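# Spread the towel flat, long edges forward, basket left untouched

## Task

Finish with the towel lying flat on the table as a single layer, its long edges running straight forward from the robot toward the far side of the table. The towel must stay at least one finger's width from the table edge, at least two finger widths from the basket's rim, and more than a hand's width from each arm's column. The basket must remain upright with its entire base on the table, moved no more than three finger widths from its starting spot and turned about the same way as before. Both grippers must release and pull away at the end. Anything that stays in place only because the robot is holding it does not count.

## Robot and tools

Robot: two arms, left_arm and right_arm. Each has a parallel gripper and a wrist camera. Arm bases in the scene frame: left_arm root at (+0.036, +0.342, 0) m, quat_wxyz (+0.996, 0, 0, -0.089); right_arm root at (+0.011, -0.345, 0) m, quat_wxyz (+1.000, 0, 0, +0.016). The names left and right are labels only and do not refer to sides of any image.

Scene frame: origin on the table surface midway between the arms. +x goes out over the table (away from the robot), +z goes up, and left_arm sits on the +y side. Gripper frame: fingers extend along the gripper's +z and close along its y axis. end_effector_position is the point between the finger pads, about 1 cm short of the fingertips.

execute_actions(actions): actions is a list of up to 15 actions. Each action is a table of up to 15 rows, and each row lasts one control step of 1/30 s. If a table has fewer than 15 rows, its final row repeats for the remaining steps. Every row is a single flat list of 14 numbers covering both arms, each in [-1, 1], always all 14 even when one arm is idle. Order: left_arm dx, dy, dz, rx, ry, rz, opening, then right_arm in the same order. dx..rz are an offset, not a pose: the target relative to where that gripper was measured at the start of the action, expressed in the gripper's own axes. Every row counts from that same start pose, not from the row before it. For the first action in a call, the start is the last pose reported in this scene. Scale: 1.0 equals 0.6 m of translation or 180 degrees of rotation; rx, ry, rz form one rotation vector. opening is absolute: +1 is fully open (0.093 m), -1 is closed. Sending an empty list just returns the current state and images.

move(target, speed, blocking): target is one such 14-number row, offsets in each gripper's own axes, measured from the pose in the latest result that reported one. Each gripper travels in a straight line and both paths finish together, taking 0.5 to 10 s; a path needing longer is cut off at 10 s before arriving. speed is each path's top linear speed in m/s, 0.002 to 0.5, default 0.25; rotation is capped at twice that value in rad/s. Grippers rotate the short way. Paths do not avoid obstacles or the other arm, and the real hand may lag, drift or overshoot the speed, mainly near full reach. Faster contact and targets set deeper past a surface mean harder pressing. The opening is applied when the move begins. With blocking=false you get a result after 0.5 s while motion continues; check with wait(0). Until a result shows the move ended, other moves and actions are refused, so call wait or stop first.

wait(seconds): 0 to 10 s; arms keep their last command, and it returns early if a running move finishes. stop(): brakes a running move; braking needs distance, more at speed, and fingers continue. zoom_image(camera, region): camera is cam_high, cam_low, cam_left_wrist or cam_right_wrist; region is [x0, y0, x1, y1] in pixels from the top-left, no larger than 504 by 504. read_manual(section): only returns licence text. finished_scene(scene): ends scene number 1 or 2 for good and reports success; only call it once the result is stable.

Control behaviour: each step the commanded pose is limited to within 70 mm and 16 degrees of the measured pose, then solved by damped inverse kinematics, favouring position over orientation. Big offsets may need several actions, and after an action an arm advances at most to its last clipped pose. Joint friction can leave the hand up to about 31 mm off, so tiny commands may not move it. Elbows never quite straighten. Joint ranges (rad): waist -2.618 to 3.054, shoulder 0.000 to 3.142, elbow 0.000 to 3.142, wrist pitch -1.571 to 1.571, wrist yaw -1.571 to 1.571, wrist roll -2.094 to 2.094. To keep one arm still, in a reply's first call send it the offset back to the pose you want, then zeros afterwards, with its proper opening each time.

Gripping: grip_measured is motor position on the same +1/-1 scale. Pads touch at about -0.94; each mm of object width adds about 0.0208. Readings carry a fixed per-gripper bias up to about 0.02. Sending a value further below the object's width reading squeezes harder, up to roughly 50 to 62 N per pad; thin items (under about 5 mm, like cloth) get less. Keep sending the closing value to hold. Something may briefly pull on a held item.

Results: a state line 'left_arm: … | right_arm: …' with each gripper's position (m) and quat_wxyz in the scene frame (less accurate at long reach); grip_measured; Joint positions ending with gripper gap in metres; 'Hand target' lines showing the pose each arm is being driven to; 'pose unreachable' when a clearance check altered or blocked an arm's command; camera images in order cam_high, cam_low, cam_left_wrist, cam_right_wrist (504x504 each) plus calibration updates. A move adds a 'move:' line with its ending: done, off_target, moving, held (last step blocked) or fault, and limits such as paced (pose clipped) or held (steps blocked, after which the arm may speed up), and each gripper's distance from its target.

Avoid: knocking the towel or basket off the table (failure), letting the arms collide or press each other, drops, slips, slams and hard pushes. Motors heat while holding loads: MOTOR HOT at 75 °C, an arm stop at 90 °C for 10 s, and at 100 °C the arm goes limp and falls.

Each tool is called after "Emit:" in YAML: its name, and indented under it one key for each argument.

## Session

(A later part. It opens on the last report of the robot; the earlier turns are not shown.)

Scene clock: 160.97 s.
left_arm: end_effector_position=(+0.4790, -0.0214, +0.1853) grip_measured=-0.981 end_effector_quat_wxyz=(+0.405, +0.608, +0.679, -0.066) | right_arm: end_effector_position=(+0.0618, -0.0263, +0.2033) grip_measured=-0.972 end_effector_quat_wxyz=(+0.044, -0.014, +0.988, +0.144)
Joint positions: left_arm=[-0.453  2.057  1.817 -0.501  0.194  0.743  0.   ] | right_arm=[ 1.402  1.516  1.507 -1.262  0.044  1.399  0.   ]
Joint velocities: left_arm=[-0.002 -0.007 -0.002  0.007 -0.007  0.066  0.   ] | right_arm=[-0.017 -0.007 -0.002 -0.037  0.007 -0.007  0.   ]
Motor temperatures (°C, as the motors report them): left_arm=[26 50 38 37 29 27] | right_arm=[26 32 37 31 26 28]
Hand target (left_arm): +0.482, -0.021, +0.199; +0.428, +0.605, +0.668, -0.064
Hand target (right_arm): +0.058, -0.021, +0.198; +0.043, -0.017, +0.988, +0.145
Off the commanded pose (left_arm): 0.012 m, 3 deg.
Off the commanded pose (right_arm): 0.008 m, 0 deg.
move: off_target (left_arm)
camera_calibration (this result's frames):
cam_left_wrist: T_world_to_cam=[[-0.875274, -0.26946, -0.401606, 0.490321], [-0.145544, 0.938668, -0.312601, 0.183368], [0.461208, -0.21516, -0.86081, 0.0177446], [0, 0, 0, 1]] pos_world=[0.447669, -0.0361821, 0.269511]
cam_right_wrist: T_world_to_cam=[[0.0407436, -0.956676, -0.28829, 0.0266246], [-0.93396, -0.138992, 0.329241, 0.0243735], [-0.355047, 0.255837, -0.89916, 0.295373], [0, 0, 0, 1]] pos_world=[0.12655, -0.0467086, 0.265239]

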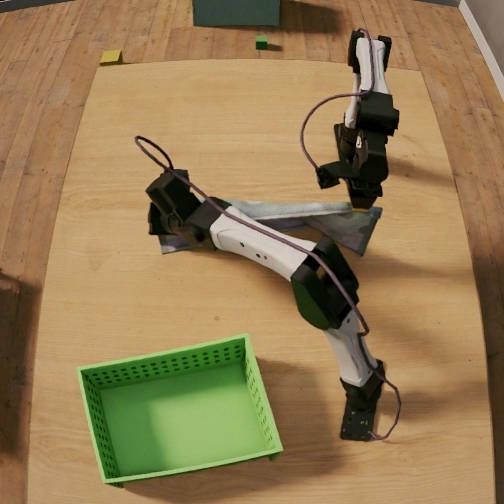

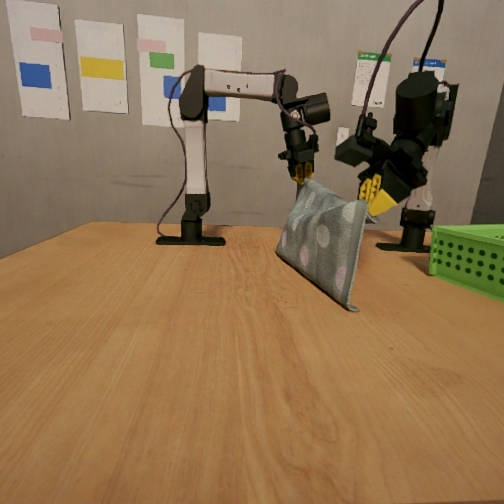

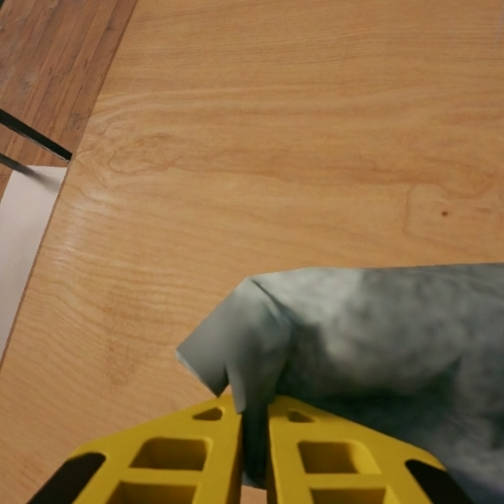

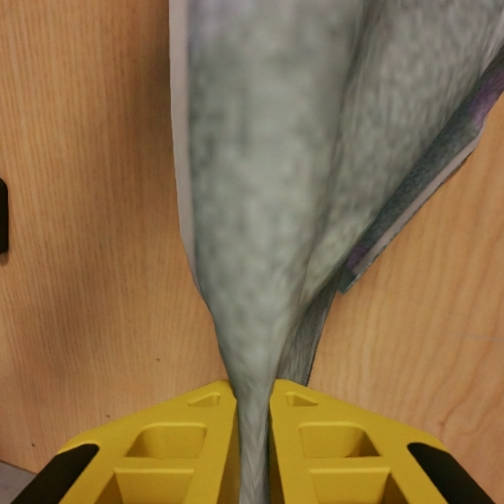

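Emit:
move:
  target: [0.114,0.112,-0.204,0,0,0,-1,-0.007,0.256,0,0,0,0,-1]
  speed: 0.12

Emit:
move:
  target: [-0.042,-0.09,0.162,0,0,0,-1,0.014,-0.178,0.065,0,0,0,-1]
  speed: 0.1

Scene clock: 173.80 s.
left_arm: end_effector_position=(+0.4836, +0.1185, +0.2334) grip_measured=-0.982 end_effector_quat_wxyz=(+0.386, +0.608, +0.691, -0.068) | right_arm: end_effector_position=(+0.0659, +0.1189, +0.2442) grip_measured=-0.972 end_effector_quat_wxyz=(+0.053, -0.011, +0.983, +0.176)
Joint positions: left_arm=[-0.156  1.86   1.776 -0.765  0.395  0.959  0.   ] | right_arm=[ 1.444  2.182  2.534 -1.559  0.067  1.441  0.   ]
Joint velocities: left_arm=[ 0.002 -0.002  0.002 -0.051 -0.007 -0.022  0.   ] | right_arm=[-0.007 -0.007  0.002 -0.066  0.037  0.007  0.   ]
Motor temperatures (°C, as the motors report them): left_arm=[26 51 37 39 29 27] | right_arm=[27 32 37 32 26 28]
Hand target (left_arm): +0.484, +0.119, +0.253; +0.406, +0.609, +0.679, -0.062
Hand target (right_arm): +0.057, +0.120, +0.245; +0.048, -0.016, +0.983, +0.176
Off the commanded pose (left_arm): 0.017 m, 3 deg.
Off the commanded pose (right_arm): 0.007 m, 4 deg.
joint sent to its limit (right arm) — the command would take joint 4 (wrist pitch) past its lower limit, so that joint was sent only as far as its limit.
move: off_target (left_arm, right_arm)
camera_calibration (this result's frames):
cam_left_wrist: T_world_to_cam=[[-0.887685, -0.269401, -0.373414, 0.550818], [-0.166422, 0.943868, -0.285336, 0.0708841], [0.429323, -0.191144, -0.882692, 0.104818], [0, 0, 0, 1]] pos_world=[0.455749, 0.101521, 0.318431]
cam_right_wrist: T_world_to_cam=[[0.040856, -0.936051, -0.349484, 0.189692], [-0.939919, -0.154659, 0.304356, 0.0432333], [-0.338944, 0.316052, -0.886131, 0.285023], [0, 0, 0, 1]] pos_world=[0.129492, 0.0941656, 0.305703]

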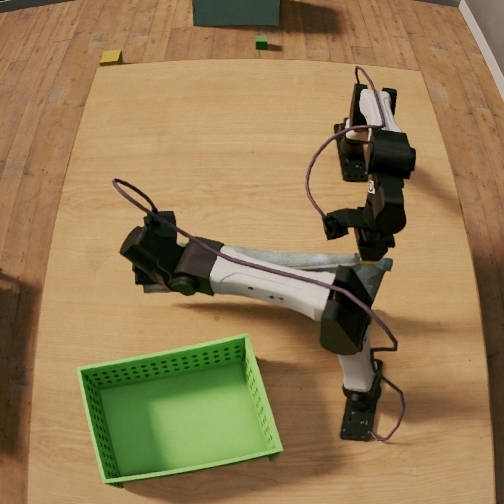

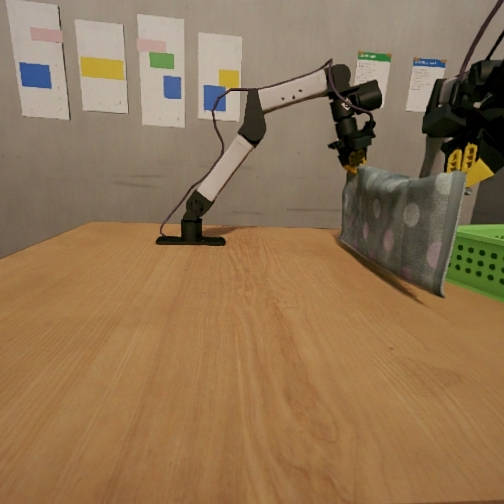

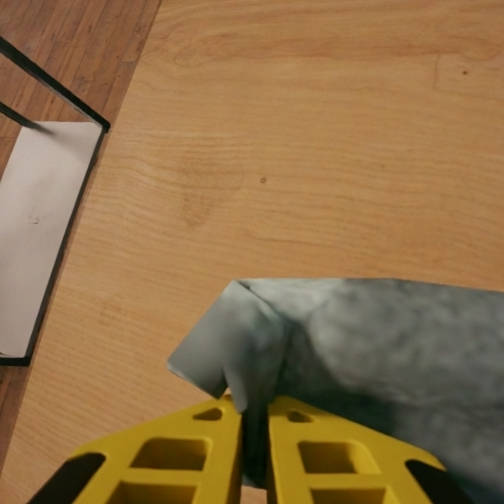

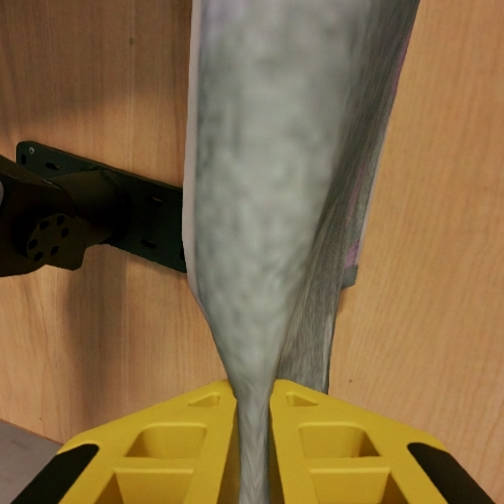

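Scene clock: 175.53 s.
left_arm: end_effector_position=(+0.4748, +0.0328, +0.1637) grip_measured=-0.982 end_effector_quat_wxyz=(+0.379, +0.612, +0.690, -0.075) | right_arm: end_effector_position=(+0.0651, +0.0318, +0.1639) grip_measured=-0.972 end_effector_quat_wxyz=(+0.053, -0.012, +0.986, +0.155)
Joint positions: left_arm=[-0.351  1.967  1.642 -0.491  0.275  0.813  0.   ] | right_arm=[ 1.424  1.692  1.522 -1.077  0.066  1.421  0.   ]
Joint velocities: left_arm=[-0.002  0.002 -0.007  0.022  0.11  -0.051  0.   ] | right_arm=[-0.007  0.012 -0.007  0.051 -0.051  0.007  0.   ]
Motor temperatures (°C, as the motors report them): left_arm=[26 51 37 39 29 27] | right_arm=[27 32 37 32 26 28]
Hand target (left_arm): +0.478, +0.031, +0.160; +0.385, +0.607, +0.691, -0.071
Hand target (right_arm): +0.068, +0.033, +0.171; +0.053, -0.011, +0.983, +0.175
Off the commanded pose (left_arm): 0.005 m, 1 deg.
Off the commanded pose (right_arm): 0.006 m, 2 deg.
move: done
camera_calibration (this result's frames):
cam_left_wrist: T_world_to_cam=[[-0.896559, -0.256996, -0.360743, 0.495582], [-0.158342, 0.946604, -0.280837, 0.125807], [0.413654, -0.194666, -0.889379, 0.0393316], [0, 0, 0, 1]] pos_world=[0.447969, 0.0159293, 0.24909]
cam_right_wrist: T_world_to_cam=[[0.0405122, -0.949849, -0.310074, 0.0740774], [-0.940432, -0.141088, 0.309324, 0.0522306], [-0.337558, 0.279072, -0.898984, 0.244292], [0, 0, 0, 1]] pos_world=[0.128581, 0.00955619, 0.226428]

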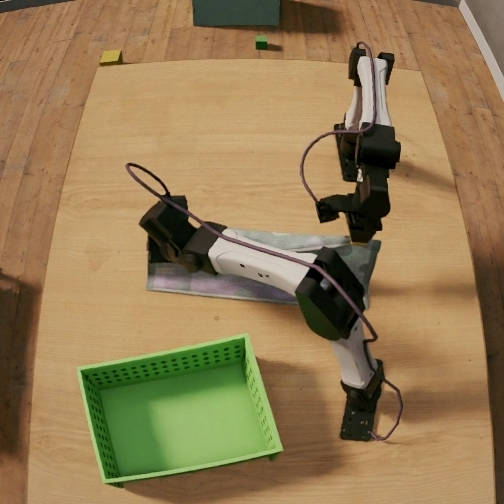

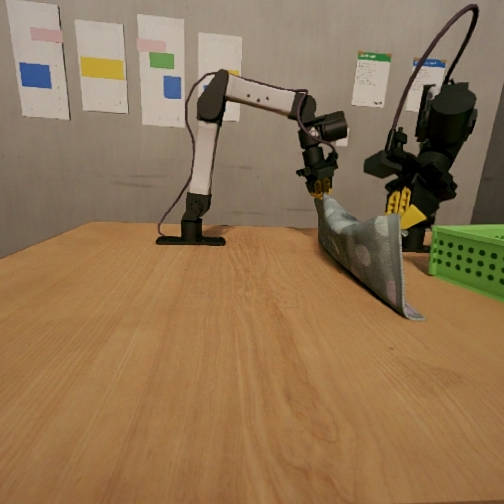

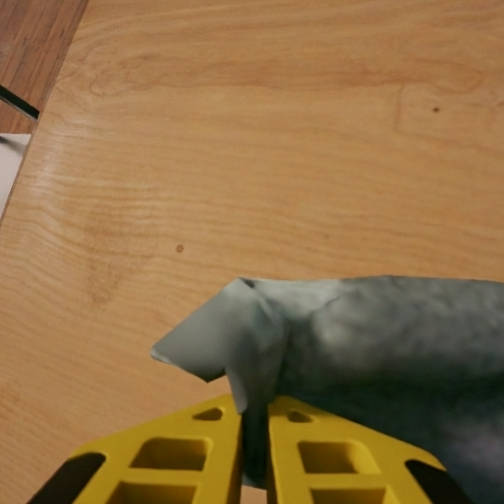

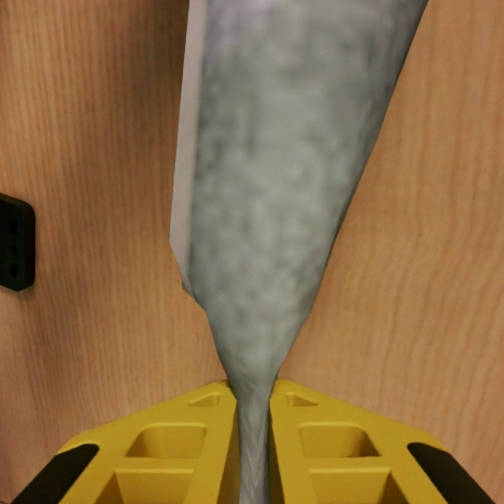

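Emit:
move:
  target: [-0.083,-0.115,0.285,0,0,0,-1,0.04,-0.298,0.102,0,0,0,-1]
  speed: 0.1

Scene clock: 190.70 s.
left_arm: end_effector_position=(+0.4786, -0.1108, +0.0419) grip_measured=-0.982 end_effector_quat_wxyz=(+0.363, +0.619, +0.692, -0.080) | right_arm: end_effector_position=(+0.0569, -0.1230, +0.0475) grip_measured=-0.972 end_effector_quat_wxyz=(+0.055, -0.013, +0.989, +0.137)
Joint positions: left_arm=[-0.586  2.453  1.959 -0.322  0.125  0.645  0.   ] | right_arm=[ 1.378  1.17   0.619 -0.73   0.06   1.375  0.   ]
Joint velocities: left_arm=[ 0.007  0.002 -0.017  0.007  0.051 -0.022  0.   ] | right_arm=[ 0.002  0.012  0.002 -0.051  0.007  0.051  0.   ]
Motor temperatures (°C, as the motors report them): left_arm=[26 50 37 40 29 27] | right_arm=[27 35 37 32 26 28]
Hand target (left_arm): +0.484, -0.118, +0.047; +0.378, +0.612, +0.690, -0.078
Hand target (right_arm): +0.058, -0.120, +0.050; +0.054, -0.012, +0.986, +0.155
Off the commanded pose (left_arm): 0.013 m, 2 deg.
Off the commanded pose (right_arm): 0.004 m, 2 deg.
move: off_target (left_arm)
camera_calibration (this result's frames):
cam_left_wrist: T_world_to_cam=[[-0.90995, -0.239924, -0.338272, 0.425503], [-0.154971, 0.953292, -0.259263, 0.226366], [0.384676, -0.183494, -0.90463, -0.0827249], [0, 0, 0, 1]] pos_world=[0.454089, -0.128884, 0.127789]
cam_right_wrist: T_world_to_cam=[[0.0410481, -0.960739, -0.274401, -0.111814], [-0.941343, -0.12925, 0.311718, 0.0600874], [-0.334946, 0.24551, -0.90969, 0.176358], [0, 0, 0, 1]] pos_world=[0.120223, -0.142955, 0.111019]

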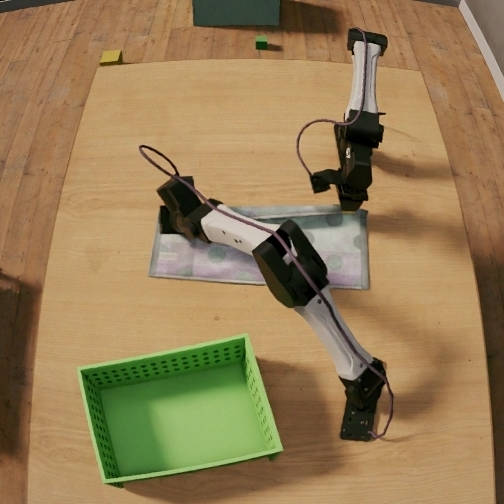

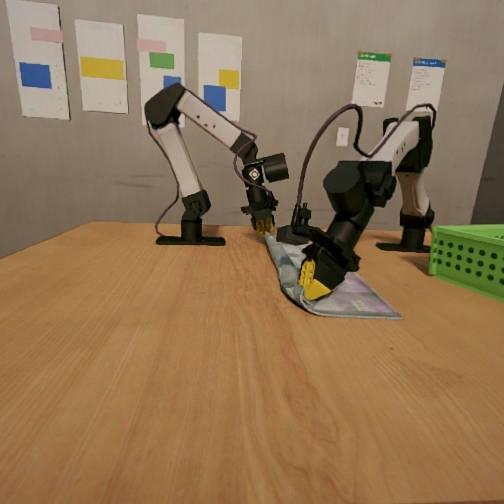

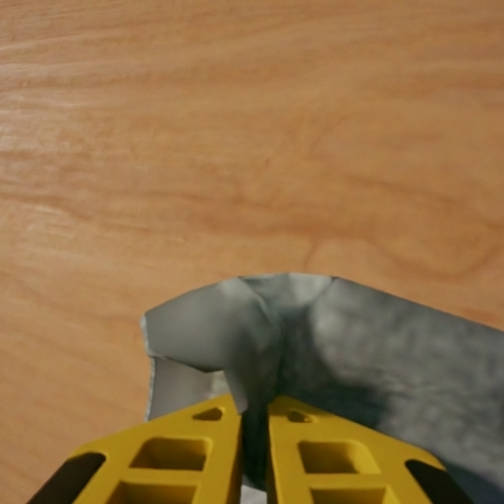

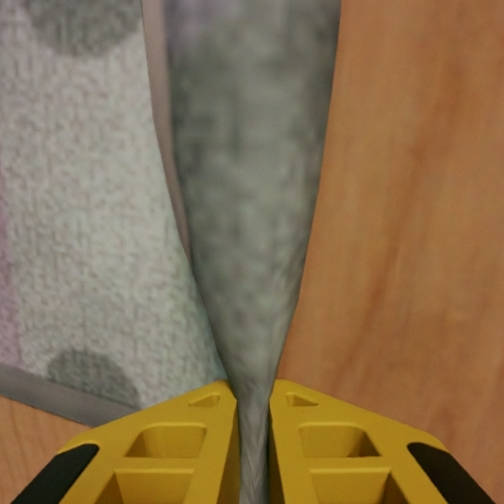

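Emit:
execute_actions:
  actions:
    - [[0,0,0,0,0,0,0.3,0,0,0,0,0,0,0.3]]
    - [[0,0,0,0,0,0,0.3,0,0,0,0,0,0,0.3]]

Emit:
move:
  target: [0.1,0,-0.45,0,0,0,0.3,0,-0.15,-0.2,0,0,0,0.3]

Scene clock: 200.00 s.
left_arm: end_effector_position=(+0.4821, -0.1112, +0.0457) grip_measured=+0.298 end_effector_quat_wxyz=(+0.371, +0.615, +0.691, -0.078) | right_arm: end_effector_position=(+0.0569, -0.1227, +0.0476) grip_measured=+0.298 end_effector_quat_wxyz=(+0.055, -0.014, +0.989, +0.138)
Joint positions: left_arm=[-0.584  2.451  1.959 -0.307  0.12   0.644  0.059] | right_arm=[ 1.378  1.17   0.619 -0.728  0.059  1.375  0.06 ]
Joint velocities: left_arm=[ 0.007 -0.012 -0.002  0.022  0.022 -0.022 -0.001] | right_arm=[-0.002 -0.012  0.007 -0.081 -0.037 -0.007 -0.001]
Motor temperatures (°C, as the motors report them): left_arm=[26 51 38 40 29 27] | right_arm=[27 34 36 32 26 28]
Hand target (left_arm): +0.482, -0.111, +0.045; +0.371, +0.615, +0.691, -0.078
Hand target (right_arm): +0.057, -0.123, +0.048; +0.055, -0.014, +0.989, +0.138
Off the commanded pose (left_arm): 0.000 m, 0 deg.
Off the commanded pose (right_arm): 0.000 m, 0 deg.
camera_calibration (this result's frames):
cam_left_wrist: T_world_to_cam=[[-0.903716, -0.248555, -0.348594, 0.426437], [-0.156697, 0.949751, -0.270961, 0.229283], [0.398426, -0.190248, -0.897253, -0.0884313], [0, 0, 0, 1]] pos_world=[0.456539, -0.128593, 0.131435]
cam_right_wrist: T_world_to_cam=[[0.0415, -0.9603, -0.275866, -0.111341], [-0.941277, -0.130172, 0.311533, 0.0599879], [-0.335075, 0.246738, -0.90931, 0.1765], [0, 0, 0, 1]] pos_world=[0.120227, -0.142661, 0.11109]

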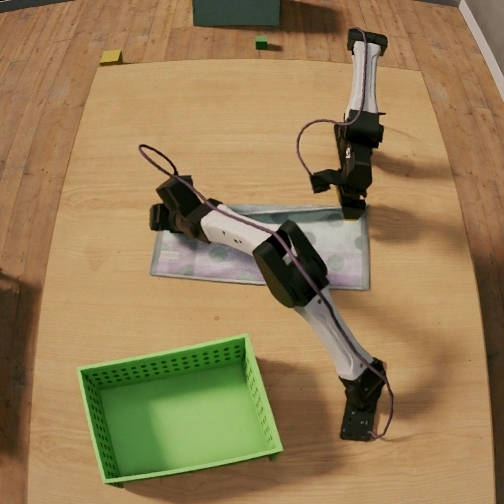

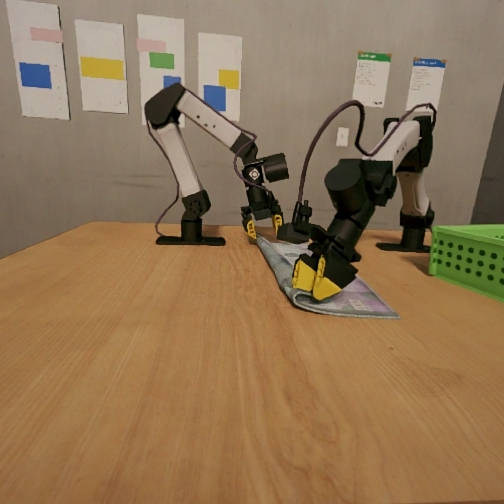

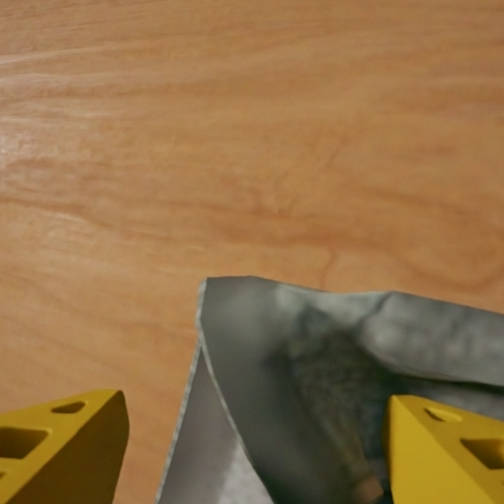

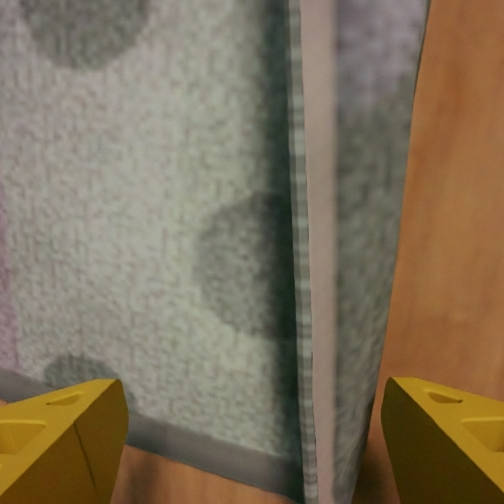

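Scene clock: 201.77 s.
left_arm: end_effector_position=(+0.3761, +0.0813, +0.2141) grip_measured=+0.298 end_effector_quat_wxyz=(+0.384, +0.611, +0.689, -0.070) | right_arm: end_effector_position=(+0.0528, -0.2213, +0.1272) grip_measured=+0.298 end_effector_quat_wxyz=(+0.063, -0.005, +0.987, +0.150)
Joint positions: left_arm=[-0.381  1.53   1.317 -0.587  0.246  0.791  0.059] | right_arm=[ 1.26   0.673  0.75  -1.324  0.038  1.276  0.06 ]
Joint velocities: left_arm=[-0.002 -0.002  0.007 -0.066  0.007  0.022 -0.001] | right_arm=[-0.007  0.002 -0.012  0.066 -0.007 -0.007 -0.001]
Motor temperatures (°C, as the motors report them): left_arm=[26 51 38 40 29 27] | right_arm=[27 34 37 32 26 28]
Hand target (left_arm): +0.370, +0.085, +0.206; +0.372, +0.616, +0.690, -0.076
Hand target (right_arm): +0.053, -0.221, +0.127; +0.063, -0.005, +0.987, +0.150
Off the commanded pose (left_arm): 0.015 m, 2 deg.
Off the commanded pose (right_arm): 0.024 m, 2 deg.
move: held (right_arm), off_target (left_arm); limits=held; held on 16 of 53 steps (right_arm), including the last (right_arm)
pose unreachable (right arm): on one or more control steps of this call, first in action 0 (counted from 0), this arm could not follow its commanded pose, so it was not sent that pose on those steps. On the call's last step it was still not sent that pose. It may still have moved: this result reports where it is.
cause: the commanded pose would bring two parts of the arm too close to each other (its upper arm (the part past joint 2) and its fingers, with joints 3 (elbow) to 6 (wrist roll) between them).
camera_calibration (this result's frames):
cam_left_wrist: T_world_to_cam=[[-0.890768, -0.261392, -0.371761, 0.438249], [-0.159542, 0.945831, -0.282755, 0.0793557], [0.425533, -0.192558, -0.884219, 0.128681], [0, 0, 0, 1]] pos_world=[0.34828, 0.0642761, 0.299144]
cam_right_wrist: T_world_to_cam=[[0.0286037, -0.953636, -0.299601, -0.178756], [-0.948072, -0.120863, 0.294196, 0.0231215], [-0.316767, 0.275628, -0.907573, 0.277044], [0, 0, 0, 1]] pos_world=[0.114792, -0.244034, 0.19108]

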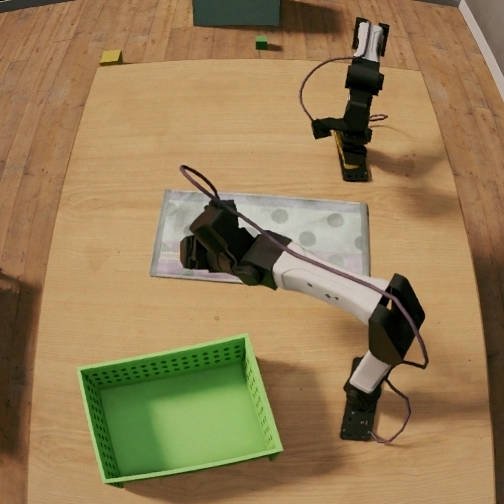

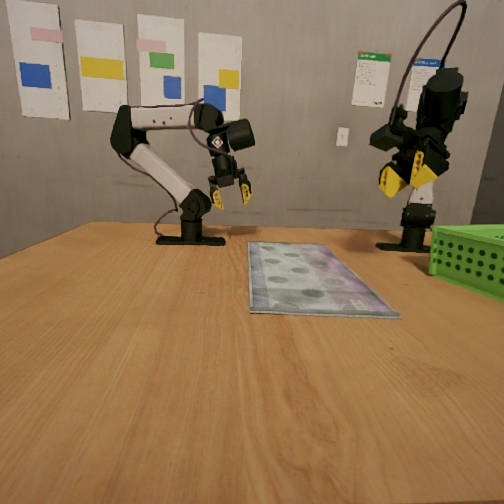

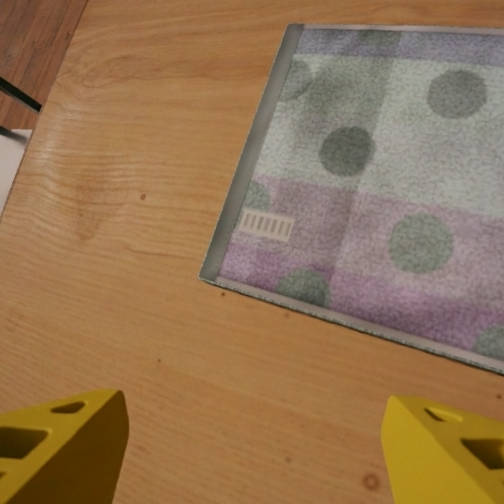

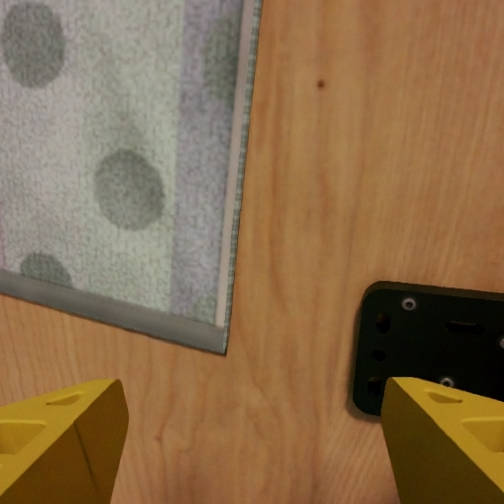

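Emit:
move:
  target: [0.1,0.1,-0.3,0,0,0,0.3,-0.005,0.408,0.236,0,0,0,0.3]

Scene clock: 214.57 s.
left_arm: end_effector_position=(+0.3515, +0.2432, +0.3233) grip_measured=+0.298 end_effector_quat_wxyz=(+0.381, +0.610, +0.692, -0.059) | right_arm: end_effector_position=(+0.0658, +0.0450, +0.0585) grip_measured=+0.298 end_effector_quat_wxyz=(+0.057, -0.005, +0.989, +0.137)
Joint positions: left_arm=[ 0.148  1.421  1.716 -1.275  0.563  1.24   0.059] | right_arm=[ 1.433  1.822  1.265 -0.727  0.083  1.445  0.06 ]
Joint velocities: left_arm=[-0.012 -0.017  0.012 -0.007  0.037  0.007 -0.   ] | right_arm=[-0.002 -0.002 -0.012 -0.037  0.022 -0.081 -0.   ]
Motor temperatures (°C, as the motors report them): left_arm=[26 47 38 39 29 27] | right_arm=[26 32 37 32 26 28]
Hand target (left_arm): +0.352, +0.243, +0.328; +0.385, +0.612, +0.688, -0.063
Hand target (right_arm): +0.064, +0.055, +0.062; +0.062, -0.005, +0.987, +0.149
Off the commanded pose (left_arm): 0.002 m, 1 deg.
Off the commanded pose (right_arm): 0.012 m, 2 deg.
move: off_target (right_arm)
camera_calibration (this result's frames):
cam_left_wrist: T_world_to_cam=[[-0.885065, -0.265965, -0.381999, 0.501725], [-0.169826, 0.948617, -0.266994, -0.0489879], [0.433381, -0.171433, -0.884755, 0.259171], [0, 0, 0, 1]] pos_world=[0.32342, 0.224343, 0.407882]
cam_right_wrist: T_world_to_cam=[[0.0247693, -0.961212, -0.274695, 0.0534015], [-0.944412, -0.112607, 0.308877, 0.0864129], [-0.327829, 0.251775, -0.91057, 0.147453], [0, 0, 0, 1]] pos_world=[0.128626, 0.0239359, 0.122244]

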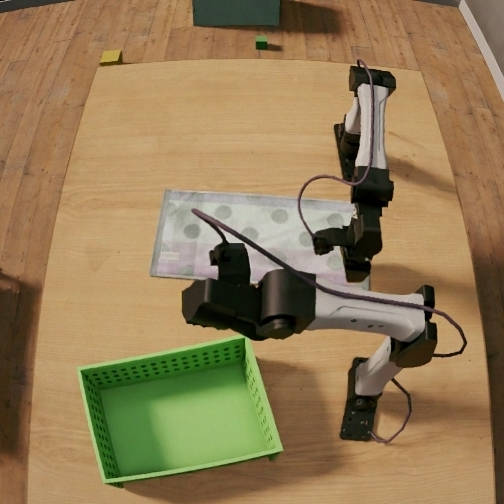

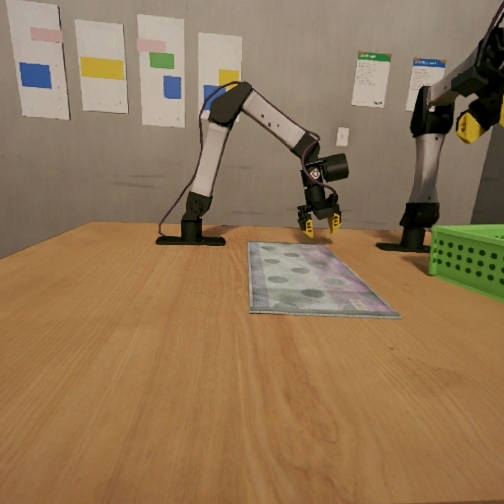

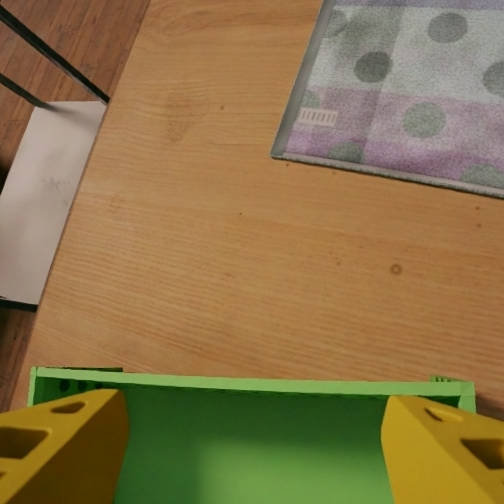

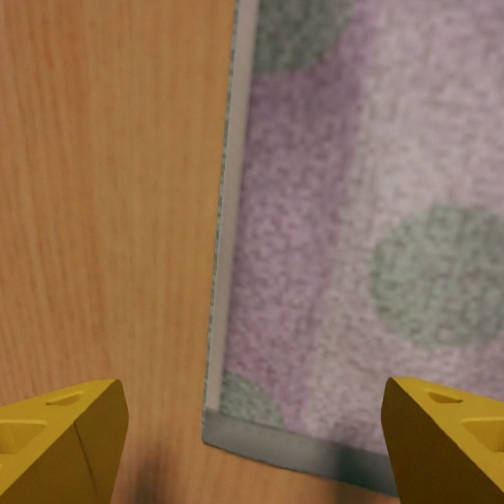

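Emit:
move:
  target: [0,0,0,0,0,0,0.3,0,-0.2,-0.3,0,0,0,0.3]

Emit:
finished_scene:
  scene: 1

Scene clock: 223.90 s.
left_arm: end_effector_position=(+0.3511, +0.2431, +0.3231) grip_measured=+0.298 end_effector_quat_wxyz=(+0.381, +0.611, +0.692, -0.060) | right_arm: end_effector_position=(+0.0488, -0.1174, +0.1921) grip_measured=+0.298 end_effector_quat_wxyz=(+0.057, -0.005, +0.990, +0.129)
Joint positions: left_arm=[ 0.148  1.421  1.716 -1.277  0.563  1.242  0.059] | right_arm=[ 1.433  1.192  1.218 -1.326  0.083  1.445  0.06 ]
Joint velocities: left_arm=[ 0.017  0.007 -0.007 -0.066 -0.007  0.007 -0.002] | right_arm=[ 0.012 -0.007  0.002  0.081 -0.051 -0.066  0.001]
Motor temperatures (°C, as the motors report them): left_arm=[26 44 38 38 29 27] | right_arm=[26 33 38 32 26 28]
Hand target (left_arm): +0.351, +0.243, +0.323; +0.381, +0.610, +0.692, -0.059
Hand target (right_arm): +0.048, -0.120, +0.200; +0.057, -0.005, +0.989, +0.137
Off the commanded pose (left_arm): 0.000 m, 0 deg.
Off the commanded pose (right_arm): 0.006 m, 1 deg.
move: done
camera_calibration (this result's frames):
cam_left_wrist: T_world_to_cam=[[-0.885878, -0.264595, -0.381064, 0.500944], [-0.168697, 0.948901, -0.266699, -0.0495677], [0.43216, -0.171979, -0.885246, 0.259889], [0, 0, 0, 1]] pos_world=[0.3231, 0.224277, 0.407738]
cam_right_wrist: T_world_to_cam=[[0.0243438, -0.96527, -0.260116, -0.0688055], [-0.943918, -0.107896, 0.312053, 0.0107207], [-0.329281, 0.237932, -0.913763, 0.303416], [0, 0, 0, 1]] pos_world=[0.111704, -0.137452, 0.256007]

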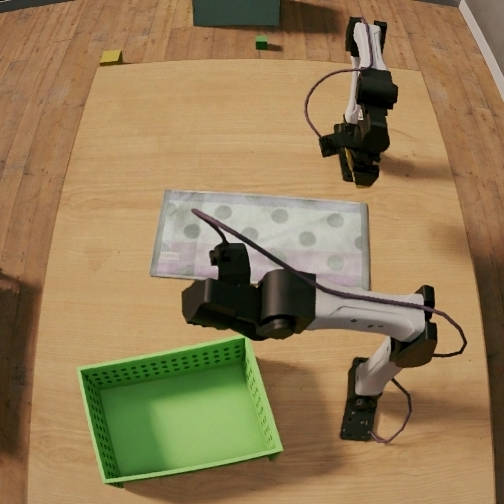

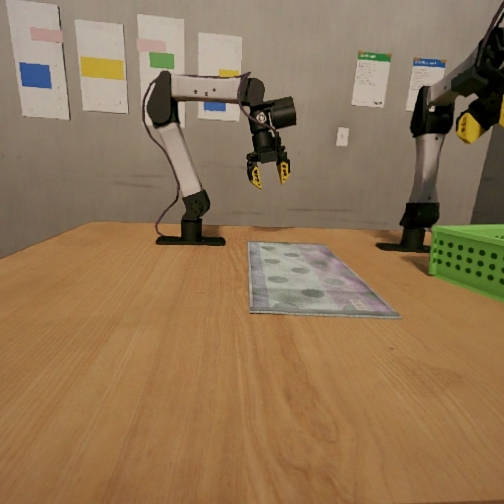

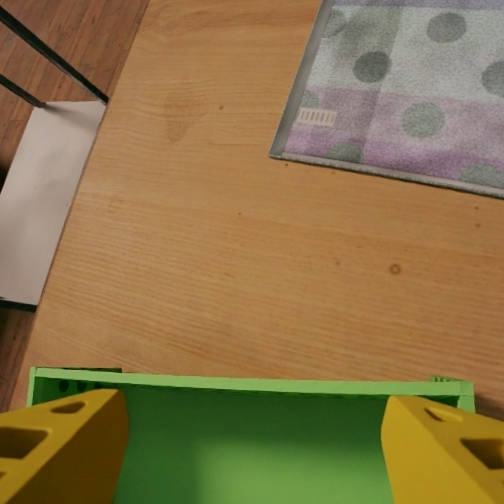

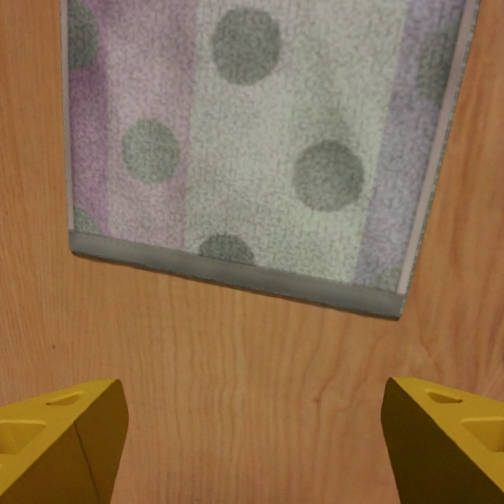

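The scene is finished: the task was done.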